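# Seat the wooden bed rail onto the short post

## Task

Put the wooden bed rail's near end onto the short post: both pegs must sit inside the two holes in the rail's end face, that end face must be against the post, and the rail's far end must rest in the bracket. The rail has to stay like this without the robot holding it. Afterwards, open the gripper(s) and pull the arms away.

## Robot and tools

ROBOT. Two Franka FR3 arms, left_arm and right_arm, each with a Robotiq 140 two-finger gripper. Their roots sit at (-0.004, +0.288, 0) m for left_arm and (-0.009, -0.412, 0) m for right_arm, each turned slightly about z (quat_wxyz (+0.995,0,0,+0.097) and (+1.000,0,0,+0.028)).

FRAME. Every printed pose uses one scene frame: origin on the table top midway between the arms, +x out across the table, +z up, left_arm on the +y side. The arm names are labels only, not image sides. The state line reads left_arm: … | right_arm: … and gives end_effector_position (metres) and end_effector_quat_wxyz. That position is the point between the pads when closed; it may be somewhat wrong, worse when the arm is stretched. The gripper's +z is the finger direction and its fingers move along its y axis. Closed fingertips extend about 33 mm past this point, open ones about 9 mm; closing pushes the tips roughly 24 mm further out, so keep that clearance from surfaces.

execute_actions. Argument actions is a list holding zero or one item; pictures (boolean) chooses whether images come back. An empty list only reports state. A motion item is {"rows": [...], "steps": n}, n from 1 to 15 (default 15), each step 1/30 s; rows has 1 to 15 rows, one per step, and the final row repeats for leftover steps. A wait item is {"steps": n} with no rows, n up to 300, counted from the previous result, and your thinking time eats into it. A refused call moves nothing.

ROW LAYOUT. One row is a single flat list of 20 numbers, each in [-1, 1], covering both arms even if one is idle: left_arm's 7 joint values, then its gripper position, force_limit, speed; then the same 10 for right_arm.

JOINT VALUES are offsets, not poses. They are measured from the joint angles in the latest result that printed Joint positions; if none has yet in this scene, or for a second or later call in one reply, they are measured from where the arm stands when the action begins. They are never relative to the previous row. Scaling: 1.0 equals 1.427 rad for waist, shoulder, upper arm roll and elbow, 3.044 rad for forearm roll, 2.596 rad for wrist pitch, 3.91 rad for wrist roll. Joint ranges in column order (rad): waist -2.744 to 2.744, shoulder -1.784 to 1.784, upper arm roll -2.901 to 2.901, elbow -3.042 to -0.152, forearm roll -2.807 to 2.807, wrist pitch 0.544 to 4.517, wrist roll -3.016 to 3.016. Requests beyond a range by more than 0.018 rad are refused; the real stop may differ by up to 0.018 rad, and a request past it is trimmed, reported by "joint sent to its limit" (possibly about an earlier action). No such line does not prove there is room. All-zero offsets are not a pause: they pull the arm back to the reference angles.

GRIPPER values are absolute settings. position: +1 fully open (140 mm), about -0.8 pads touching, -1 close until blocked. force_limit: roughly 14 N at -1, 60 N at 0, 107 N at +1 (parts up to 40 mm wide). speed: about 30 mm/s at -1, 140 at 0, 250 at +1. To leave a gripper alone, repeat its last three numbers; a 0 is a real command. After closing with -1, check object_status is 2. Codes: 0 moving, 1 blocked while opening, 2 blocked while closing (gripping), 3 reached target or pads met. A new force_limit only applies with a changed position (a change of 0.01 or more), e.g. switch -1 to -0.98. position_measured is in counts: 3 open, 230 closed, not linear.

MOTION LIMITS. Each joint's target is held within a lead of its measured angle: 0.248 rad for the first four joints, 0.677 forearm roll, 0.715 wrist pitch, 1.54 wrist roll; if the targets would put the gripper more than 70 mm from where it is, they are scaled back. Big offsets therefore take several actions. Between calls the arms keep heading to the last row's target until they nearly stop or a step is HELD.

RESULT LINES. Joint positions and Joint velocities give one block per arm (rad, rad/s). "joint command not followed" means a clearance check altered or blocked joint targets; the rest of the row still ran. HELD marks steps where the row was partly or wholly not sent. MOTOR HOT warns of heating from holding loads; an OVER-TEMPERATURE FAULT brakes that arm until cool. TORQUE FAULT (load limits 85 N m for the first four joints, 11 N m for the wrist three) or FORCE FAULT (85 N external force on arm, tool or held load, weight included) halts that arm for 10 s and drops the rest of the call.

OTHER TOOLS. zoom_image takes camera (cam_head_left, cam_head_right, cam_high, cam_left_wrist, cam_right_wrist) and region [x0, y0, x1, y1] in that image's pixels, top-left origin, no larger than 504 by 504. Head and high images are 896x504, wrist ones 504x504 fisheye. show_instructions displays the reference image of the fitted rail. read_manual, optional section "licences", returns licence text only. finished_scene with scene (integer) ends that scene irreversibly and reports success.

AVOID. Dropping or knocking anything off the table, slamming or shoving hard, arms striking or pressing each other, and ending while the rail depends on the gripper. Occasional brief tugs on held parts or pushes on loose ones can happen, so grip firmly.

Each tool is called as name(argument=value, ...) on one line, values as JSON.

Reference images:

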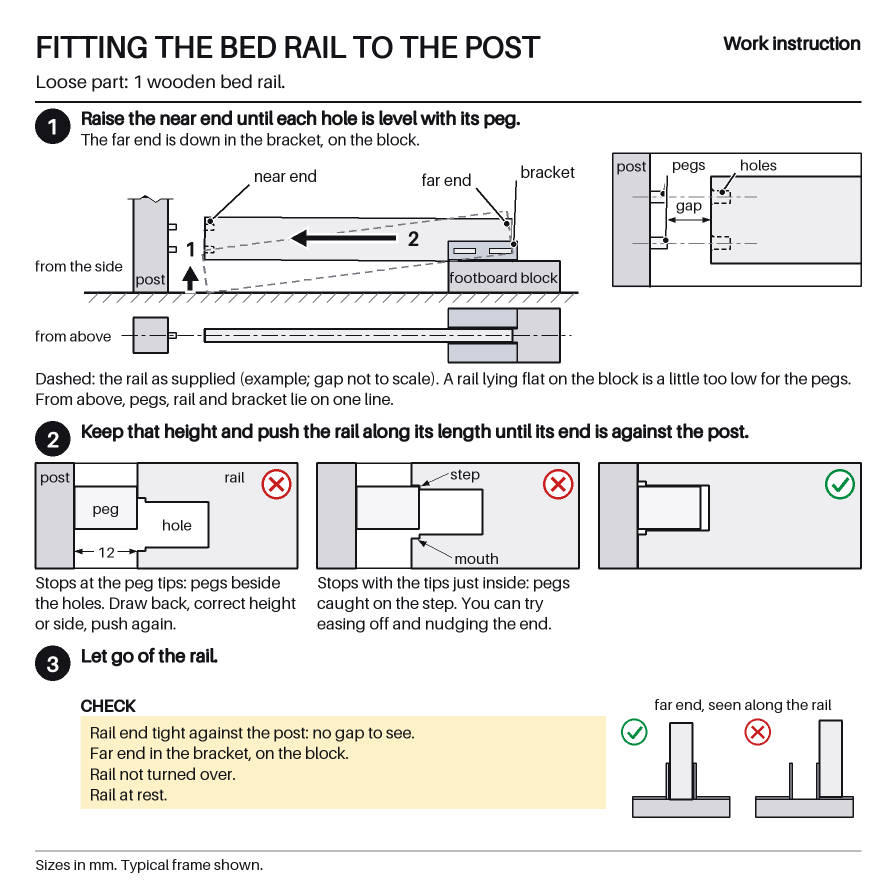

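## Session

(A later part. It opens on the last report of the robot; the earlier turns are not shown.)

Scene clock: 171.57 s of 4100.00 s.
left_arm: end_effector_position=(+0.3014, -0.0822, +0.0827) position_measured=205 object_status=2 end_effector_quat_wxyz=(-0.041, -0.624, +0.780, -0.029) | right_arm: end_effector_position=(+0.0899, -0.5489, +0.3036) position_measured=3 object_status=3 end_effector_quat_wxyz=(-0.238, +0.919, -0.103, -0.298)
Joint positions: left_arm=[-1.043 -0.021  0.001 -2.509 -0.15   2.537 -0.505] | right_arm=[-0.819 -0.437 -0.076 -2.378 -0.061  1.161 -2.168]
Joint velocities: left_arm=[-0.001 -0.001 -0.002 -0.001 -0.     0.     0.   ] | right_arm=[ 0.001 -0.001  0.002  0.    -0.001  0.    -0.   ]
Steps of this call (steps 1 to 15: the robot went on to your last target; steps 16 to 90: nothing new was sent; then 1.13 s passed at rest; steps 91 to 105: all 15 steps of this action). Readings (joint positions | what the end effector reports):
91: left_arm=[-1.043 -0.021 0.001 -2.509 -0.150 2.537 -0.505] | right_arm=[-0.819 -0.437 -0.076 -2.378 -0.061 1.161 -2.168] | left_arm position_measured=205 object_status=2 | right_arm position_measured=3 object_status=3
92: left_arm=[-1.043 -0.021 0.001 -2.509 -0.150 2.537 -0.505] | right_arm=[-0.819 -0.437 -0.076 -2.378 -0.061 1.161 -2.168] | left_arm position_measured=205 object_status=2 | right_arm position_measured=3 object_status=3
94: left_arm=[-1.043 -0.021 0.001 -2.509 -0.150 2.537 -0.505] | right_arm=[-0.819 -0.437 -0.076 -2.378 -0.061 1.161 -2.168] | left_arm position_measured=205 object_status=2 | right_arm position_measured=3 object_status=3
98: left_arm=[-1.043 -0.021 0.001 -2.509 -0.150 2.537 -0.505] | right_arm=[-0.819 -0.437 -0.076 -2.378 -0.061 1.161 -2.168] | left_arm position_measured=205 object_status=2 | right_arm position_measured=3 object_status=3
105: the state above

execute_actions(actions=[{"rows":[[-0.003,-0.004,-0.001,0.002,0,-0.0005,0,-1,-0.3,0,0,0,0,0,0,0,0,1,0,0],[-0.003,-0.005,-0.001,0.002,0,-0.001,0,-1,-0.3,0,0,0,0,0,0,0,0,1,0,0],[-0.003,-0.006,-0.001,0.002,0,-0.0015,0,-1,-0.3,0,0,0,0,0,0,0,0,1,0,0]]}], pictures=false)

Scene clock: 177.67 s of 4100.00 s.
left_arm: end_effector_position=(+0.3009, -0.0829, +0.0843) position_measured=205 object_status=2 end_effector_quat_wxyz=(-0.041, -0.623, +0.780, -0.030) | right_arm: end_effector_position=(+0.0899, -0.5489, +0.3036) position_measured=3 object_status=3 end_effector_quat_wxyz=(-0.238, +0.919, -0.103, -0.298)
Joint positions: left_arm=[-1.045 -0.025  0.001 -2.509 -0.15   2.535 -0.505] | right_arm=[-0.819 -0.437 -0.076 -2.378 -0.061  1.161 -2.168]
Joint velocities: left_arm=[ 0.001  0.001 -0.001 -0.     0.002  0.001 -0.001] | right_arm=[ 0.001  0.001  0.001 -0.001  0.001 -0.    -0.002]
Steps of this call (steps 1 to 15: the robot went on to your last target; steps 16 to 90: nothing new was sent; then 2.60 s passed at rest; steps 91 to 105: all 15 steps of this action). Readings (joint positions | what the end effector reports):
91: left_arm=[-1.044 -0.021 0.001 -2.509 -0.150 2.537 -0.505] | right_arm=[-0.819 -0.437 -0.076 -2.378 -0.061 1.161 -2.168] | left_arm position_measured=205 object_status=2 | right_arm position_measured=3 object_status=3
92: left_arm=[-1.044 -0.021 0.001 -2.509 -0.150 2.537 -0.505] | right_arm=[-0.819 -0.437 -0.076 -2.378 -0.061 1.161 -2.168] | left_arm position_measured=205 object_status=2 | right_arm position_measured=3 object_status=3
94: left_arm=[-1.044 -0.022 0.001 -2.509 -0.150 2.535 -0.505] | right_arm=[-0.819 -0.437 -0.076 -2.378 -0.061 1.161 -2.168] | left_arm position_measured=205 object_status=2 | right_arm position_measured=3 object_status=3
98: left_arm=[-1.045 -0.024 0.001 -2.509 -0.150 2.535 -0.505] | right_arm=[-0.819 -0.437 -0.076 -2.378 -0.061 1.161 -2.168] | left_arm position_measured=205 object_status=2 | right_arm position_measured=3 object_status=3
105: the state above

execute_actions(actions=[{"rows":[[-0.004,0.002,-0.001,0.004,0,0.001,-0.002,-1,-0.3,0,0,0,0,0,0,0,0,1,0,0],[-0.007,0.005,-0.001,0.008,0,0.001,-0.0035,-1,-0.3,0,0,0,0,0,0,0,0,1,0,0]]}])

zoom_image(camera="cam_left_wrist", region=[200,80,320,200])

Scene clock: 184.40 s of 4100.00 s.
left_arm: end_effector_position=(+0.2998, -0.0877, +0.0841) position_measured=205 object_status=2 end_effector_quat_wxyz=(-0.042, -0.623, +0.780, -0.030) | right_arm: end_effector_position=(+0.0899, -0.5489, +0.3036) position_measured=3 object_status=3 end_effector_quat_wxyz=(-0.238, +0.919, -0.103, -0.298)
Joint positions: left_arm=[-1.053 -0.017  0.001 -2.501 -0.15   2.536 -0.512] | right_arm=[-0.819 -0.437 -0.076 -2.378 -0.061  1.161 -2.168]
Joint velocities: left_arm=[-0.003  0.001  0.     0.     0.001  0.001 -0.005] | right_arm=[-0.001 -0.001  0.    -0.001 -0.    -0.    -0.   ]
Steps of this call (steps 1 to 15: the robot went on to your last target; steps 16 to 90: nothing new was sent; then 3.23 s passed at rest; steps 91 to 105: all 15 steps of this action). Readings (joint positions | what the end effector reports):
91: left_arm=[-1.045 -0.024 0.001 -2.509 -0.150 2.535 -0.505] | right_arm=[-0.819 -0.437 -0.076 -2.378 -0.061 1.161 -2.168] | left_arm position_measured=205 object_status=2 | right_arm position_measured=3 object_status=3
92: left_arm=[-1.047 -0.022 0.001 -2.507 -0.150 2.535 -0.506] | right_arm=[-0.819 -0.437 -0.076 -2.378 -0.061 1.161 -2.168] | left_arm position_measured=205 object_status=2 | right_arm position_measured=3 object_status=3
94: left_arm=[-1.051 -0.019 0.001 -2.503 -0.150 2.535 -0.508] | right_arm=[-0.819 -0.437 -0.076 -2.378 -0.061 1.161 -2.168] | left_arm position_measured=205 object_status=2 | right_arm position_measured=3 object_status=3
98: left_arm=[-1.053 -0.017 0.001 -2.501 -0.150 2.536 -0.510] | right_arm=[-0.819 -0.437 -0.076 -2.378 -0.061 1.161 -2.168] | left_arm position_measured=205 object_status=2 | right_arm position_measured=3 object_status=3
105: the state above

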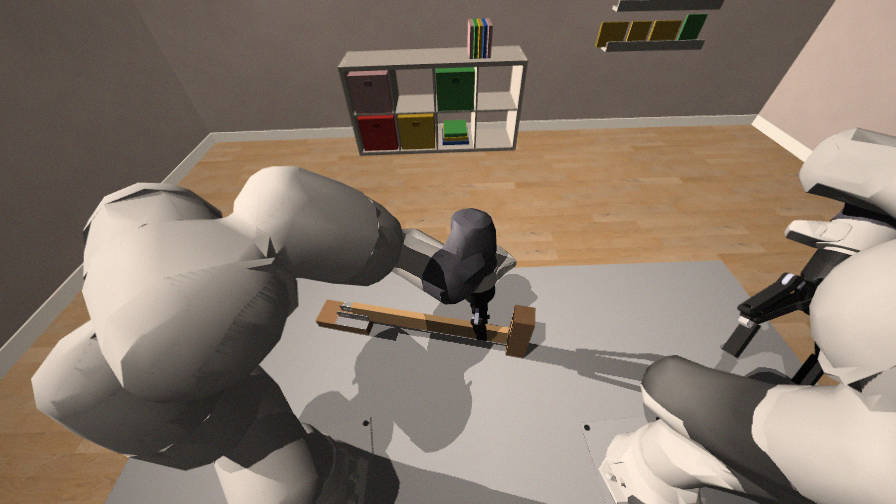

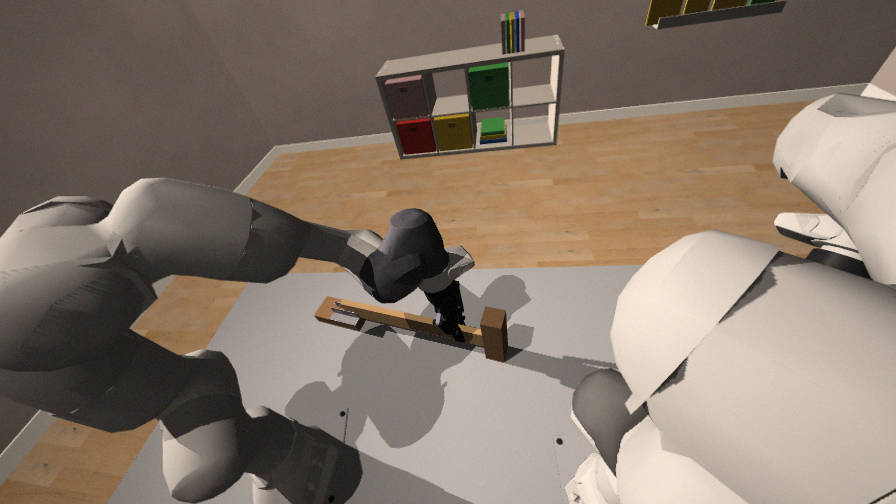

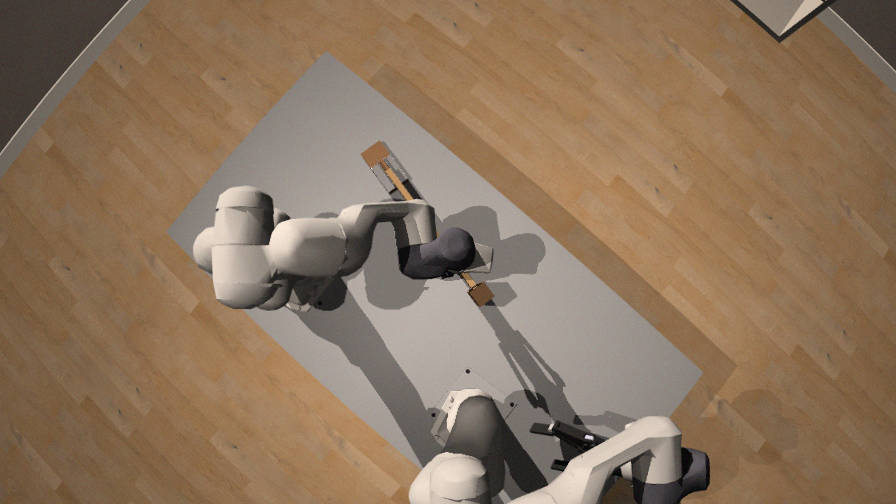

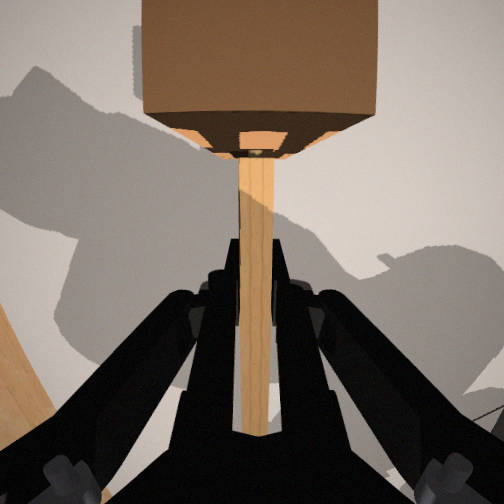

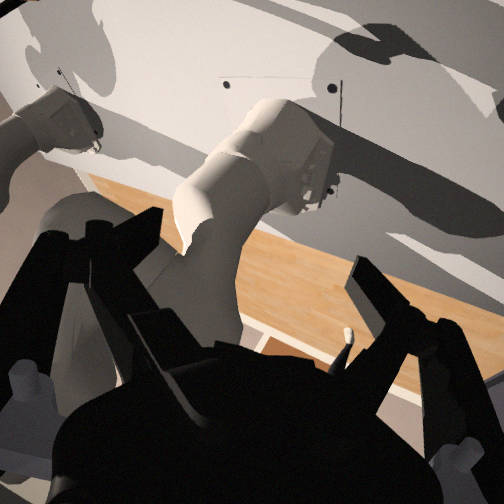

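Region (200, 80, 320, 200) of cam_left_wrist's 504x504 image, scaled by 4.200, with more detail than that image has.

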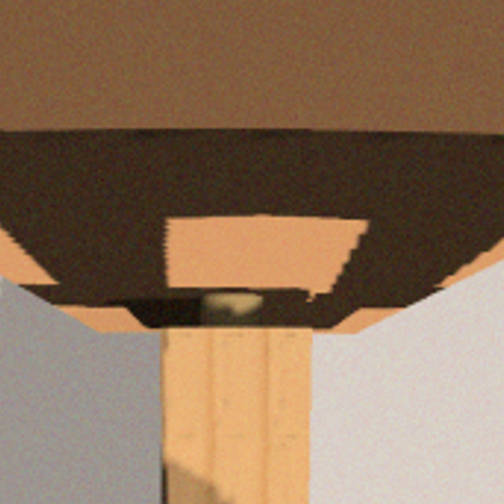

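execute_actions(actions=[{"rows":[[-0.004,0.002,-0.001,0.004,0,0.001,-0.002,-1,-0.3,0,0,0,0,0,0,0,0,1,0,0],[-0.007,0.005,-0.001,0.008,0,0.001,-0.0035,-1,-0.3,0,0,0,0,0,0,0,0,1,0,0],[-0.007,0.005,-0.001,0.008,0,0.001,-0.0035,-1,-0.3,0,0,0,0,0,0,0,0,1,0,0],[-0.01,0.007,-0.001,0.011,0,0.001,-0.004,-1,-0.3,0,0,0,0,0,0,0,0,1,0,0]]}], pictures=false)

execute_actions(actions=[{"rows":[[0,0,0,0,0,0,0,0.3,-0.3,0,0,0,0,0,0,0,0,1,0,0]]}], pictures=false)

execute_actions(actions=[{"rows":[[0.01,-0.03,0,0,0,-0.03,0,0.3,-0.3,0,0,0,0,0,0,0,0,1,0,0],[0.02,-0.06,0,0,0,-0.05,0,0.3,-0.3,0,0,0,0,0,0,0,0,1,0,0],[0.03,-0.09,0,0,0,-0.07,0,0.3,-0.3,0,0,0,0,0,0,0,0,1,0,0],[0.04,-0.13,0,0,0,-0.09,0,0.3,-0.3,0,0,0,0,0,0,0,0,1,0,0],[0.05,-0.17,0,0,0,-0.11,0,0.3,-0.3,0,0,0,0,0,0,0,0,1,0,0],[0.06,-0.22,0,0,0,-0.13,0,0.3,-0.3,0,0,0,0,0,0,0,0,1,0,0],[0.08,-0.3,0,0,0,-0.16,0,0.3,-0.3,0,0,0,0,0,0,0,0,1,0,0]]}])

zoom_image(camera="cam_head_left", region=[470,310,530,360])

Scene clock: 201.17 s of 4100.00 s.
left_arm: end_effector_position=(+0.2989, -0.0923, +0.0836) position_measured=205 object_status=2 end_effector_quat_wxyz=(-0.042, -0.623, +0.780, -0.030) | right_arm: end_effector_position=(+0.0899, -0.5489, +0.3036) position_measured=3 object_status=3 end_effector_quat_wxyz=(-0.238, +0.919, -0.103, -0.298)
Joint positions: left_arm=[-1.062 -0.008  0.002 -2.491 -0.15   2.534 -0.521] | right_arm=[-0.819 -0.437 -0.076 -2.378 -0.061  1.161 -2.168]
Joint velocities: left_arm=[-0.     0.001  0.001  0.001 -0.001 -0.002 -0.006] | right_arm=[-0.     0.001 -0.001 -0.001  0.001 -0.001  0.003]
Steps of this call (steps 1 to 15: the robot went on to your last target; steps 16 to 90: nothing new was sent; then 13.27 s passed at rest; steps 91 to 105: all 15 steps of this action). Readings (joint positions | what the end effector reports):
91: left_arm=[-1.054 -0.016 0.001 -2.500 -0.150 2.536 -0.514] | right_arm=[-0.819 -0.437 -0.076 -2.378 -0.061 1.161 -2.168] | left_arm position_measured=205 object_status=2 | right_arm position_measured=3 object_status=3
92: left_arm=[-1.056 -0.015 0.001 -2.498 -0.150 2.536 -0.514] | right_arm=[-0.819 -0.437 -0.076 -2.378 -0.061 1.161 -2.168] | left_arm position_measured=205 object_status=2 | right_arm position_measured=3 object_status=3
94: left_arm=[-1.060 -0.011 0.001 -2.494 -0.150 2.536 -0.516] | right_arm=[-0.819 -0.437 -0.076 -2.378 -0.061 1.161 -2.168] | left_arm position_measured=205 object_status=2 | right_arm position_measured=3 object_status=3
98: left_arm=[-1.062 -0.008 0.002 -2.491 -0.150 2.535 -0.519] | right_arm=[-0.819 -0.437 -0.076 -2.378 -0.061 1.161 -2.168] | left_arm position_measured=205 object_status=2 | right_arm position_measured=3 object_status=3
105: the state above

Scene clock: 201.67 s of 4100.00 s.
left_arm: end_effector_position=(+0.2989, -0.0922, +0.0835) position_measured=100 object_status=0 end_effector_quat_wxyz=(-0.042, -0.623, +0.780, -0.029) | right_arm: end_effector_position=(+0.0899, -0.5489, +0.3036) position_measured=3 object_status=3 end_effector_quat_wxyz=(-0.238, +0.919, -0.103, -0.298)
Joint positions: left_arm=[-1.062 -0.008  0.002 -2.491 -0.15   2.534 -0.521] | right_arm=[-0.819 -0.437 -0.076 -2.378 -0.061  1.161 -2.168]
Joint velocities: left_arm=[-0.    -0.001 -0.001  0.     0.     0.    -0.   ] | right_arm=[-0.001 -0.    -0.002  0.001  0.     0.    -0.   ]
Steps of this call (steps 1 to 15: all 15 steps of this action). Readings (joint positions | what the end effector reports):
1: left_arm=[-1.062 -0.008 0.002 -2.491 -0.150 2.534 -0.521] | right_arm=[-0.819 -0.437 -0.076 -2.378 -0.061 1.161 -2.168] | left_arm position_measured=205 object_status=0 | right_arm position_measured=3 object_status=3
2: left_arm=[-1.062 -0.008 0.002 -2.491 -0.150 2.534 -0.521] | right_arm=[-0.819 -0.437 -0.076 -2.378 -0.061 1.161 -2.168] | left_arm position_measured=204 object_status=0 | right_arm position_measured=3 object_status=3
4: left_arm=[-1.062 -0.008 0.002 -2.491 -0.150 2.534 -0.521] | right_arm=[-0.819 -0.437 -0.076 -2.378 -0.061 1.161 -2.168] | left_arm position_measured=184 object_status=0 | right_arm position_measured=3 object_status=3
8: left_arm=[-1.062 -0.008 0.002 -2.491 -0.150 2.534 -0.521] | right_arm=[-0.819 -0.437 -0.076 -2.378 -0.061 1.161 -2.168] | left_arm position_measured=153 object_status=0 | right_arm position_measured=3 object_status=3
15: the state above

Scene clock: 202.17 s of 4100.00 s.
left_arm: end_effector_position=(+0.3023, -0.0415, +0.2495) position_measured=91 object_status=3 end_effector_quat_wxyz=(-0.055, -0.648, +0.756, -0.072) | right_arm: end_effector_position=(+0.0899, -0.5489, +0.3036) position_measured=3 object_status=3 end_effector_quat_wxyz=(-0.238, +0.919, -0.103, -0.298)
Joint positions: left_arm=[-0.95  -0.439  0.004 -2.484 -0.15   2.171 -0.521] | right_arm=[-0.819 -0.437 -0.076 -2.378 -0.061  1.161 -2.168]
Joint velocities: left_arm=[ 0.009  0.005 -0.005 -0.062  0.001 -0.303  0.002] | right_arm=[-0.002  0.002  0.001 -0.002 -0.    -0.001 -0.   ]
Steps of this call (steps 1 to 15: all 15 steps of this action). Readings (joint positions | what the end effector reports):
1: left_arm=[-1.059 -0.014 0.001 -2.492 -0.150 2.521 -0.521] | right_arm=[-0.819 -0.437 -0.076 -2.378 -0.061 1.161 -2.168] | left_arm position_measured=93 object_status=0 | right_arm position_measured=3 object_status=3
2: left_arm=[-1.054 -0.030 0.000 -2.494 -0.150 2.500 -0.521] | right_arm=[-0.819 -0.437 -0.076 -2.378 -0.061 1.161 -2.168] | left_arm position_measured=91 object_status=0 | right_arm position_measured=3 object_status=3
4: left_arm=[-1.034 -0.091 -0.000 -2.497 -0.150 2.442 -0.521] | right_arm=[-0.819 -0.437 -0.076 -2.378 -0.061 1.161 -2.168] | left_arm position_measured=91 object_status=0 | right_arm position_measured=3 object_status=3
8: left_arm=[-0.981 -0.296 0.001 -2.494 -0.150 2.306 -0.521] | right_arm=[-0.819 -0.437 -0.076 -2.378 -0.061 1.161 -2.168] | left_arm position_measured=91 object_status=3 | right_arm position_measured=3 object_status=3
15: the state above

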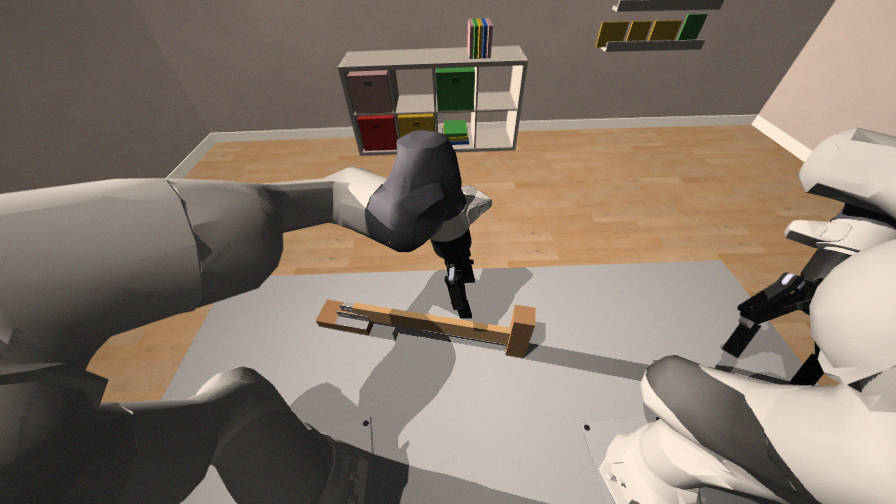

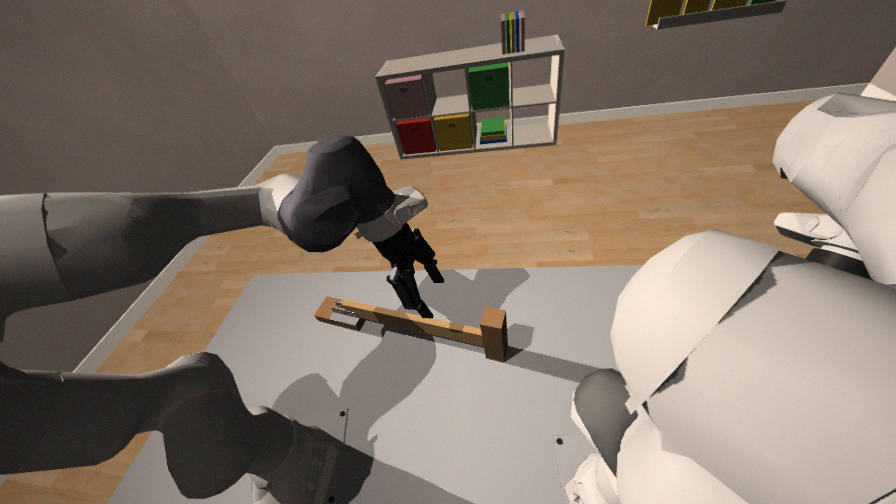

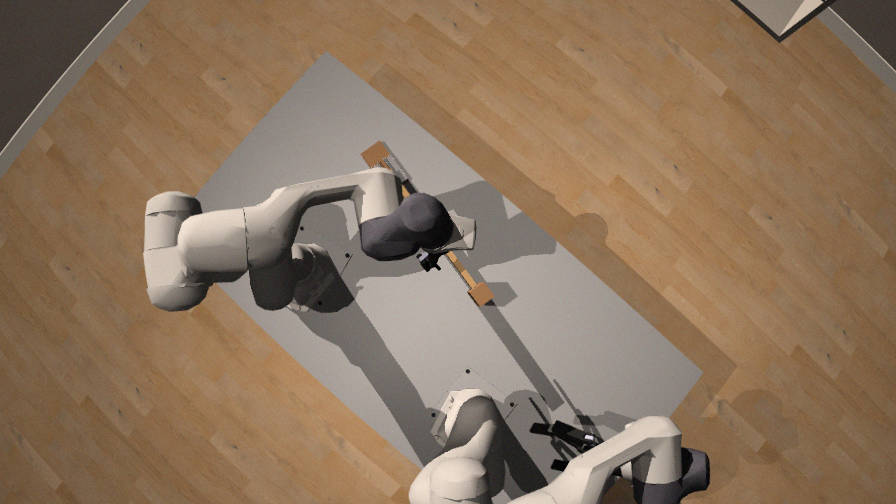

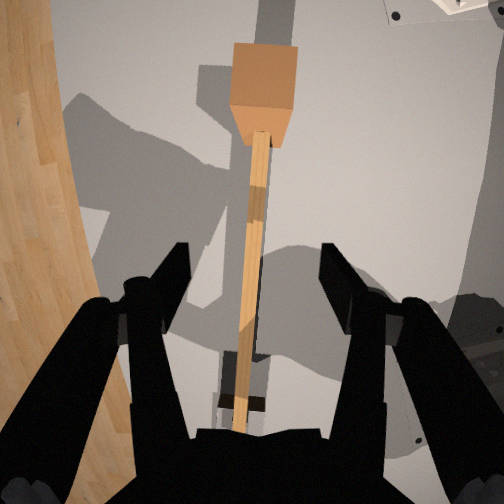

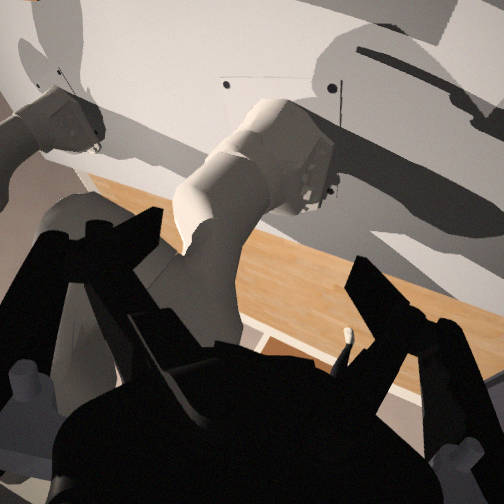

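Region (470, 310, 530, 360) of cam_head_left's 896x504 image, scaled by 8.400, with more detail than that image has.

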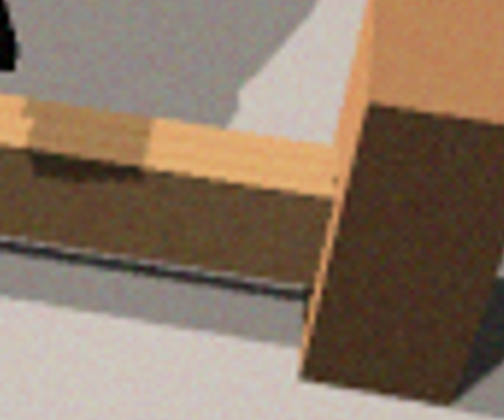

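finished_scene(scene=1)

The scene is finished: the task was done.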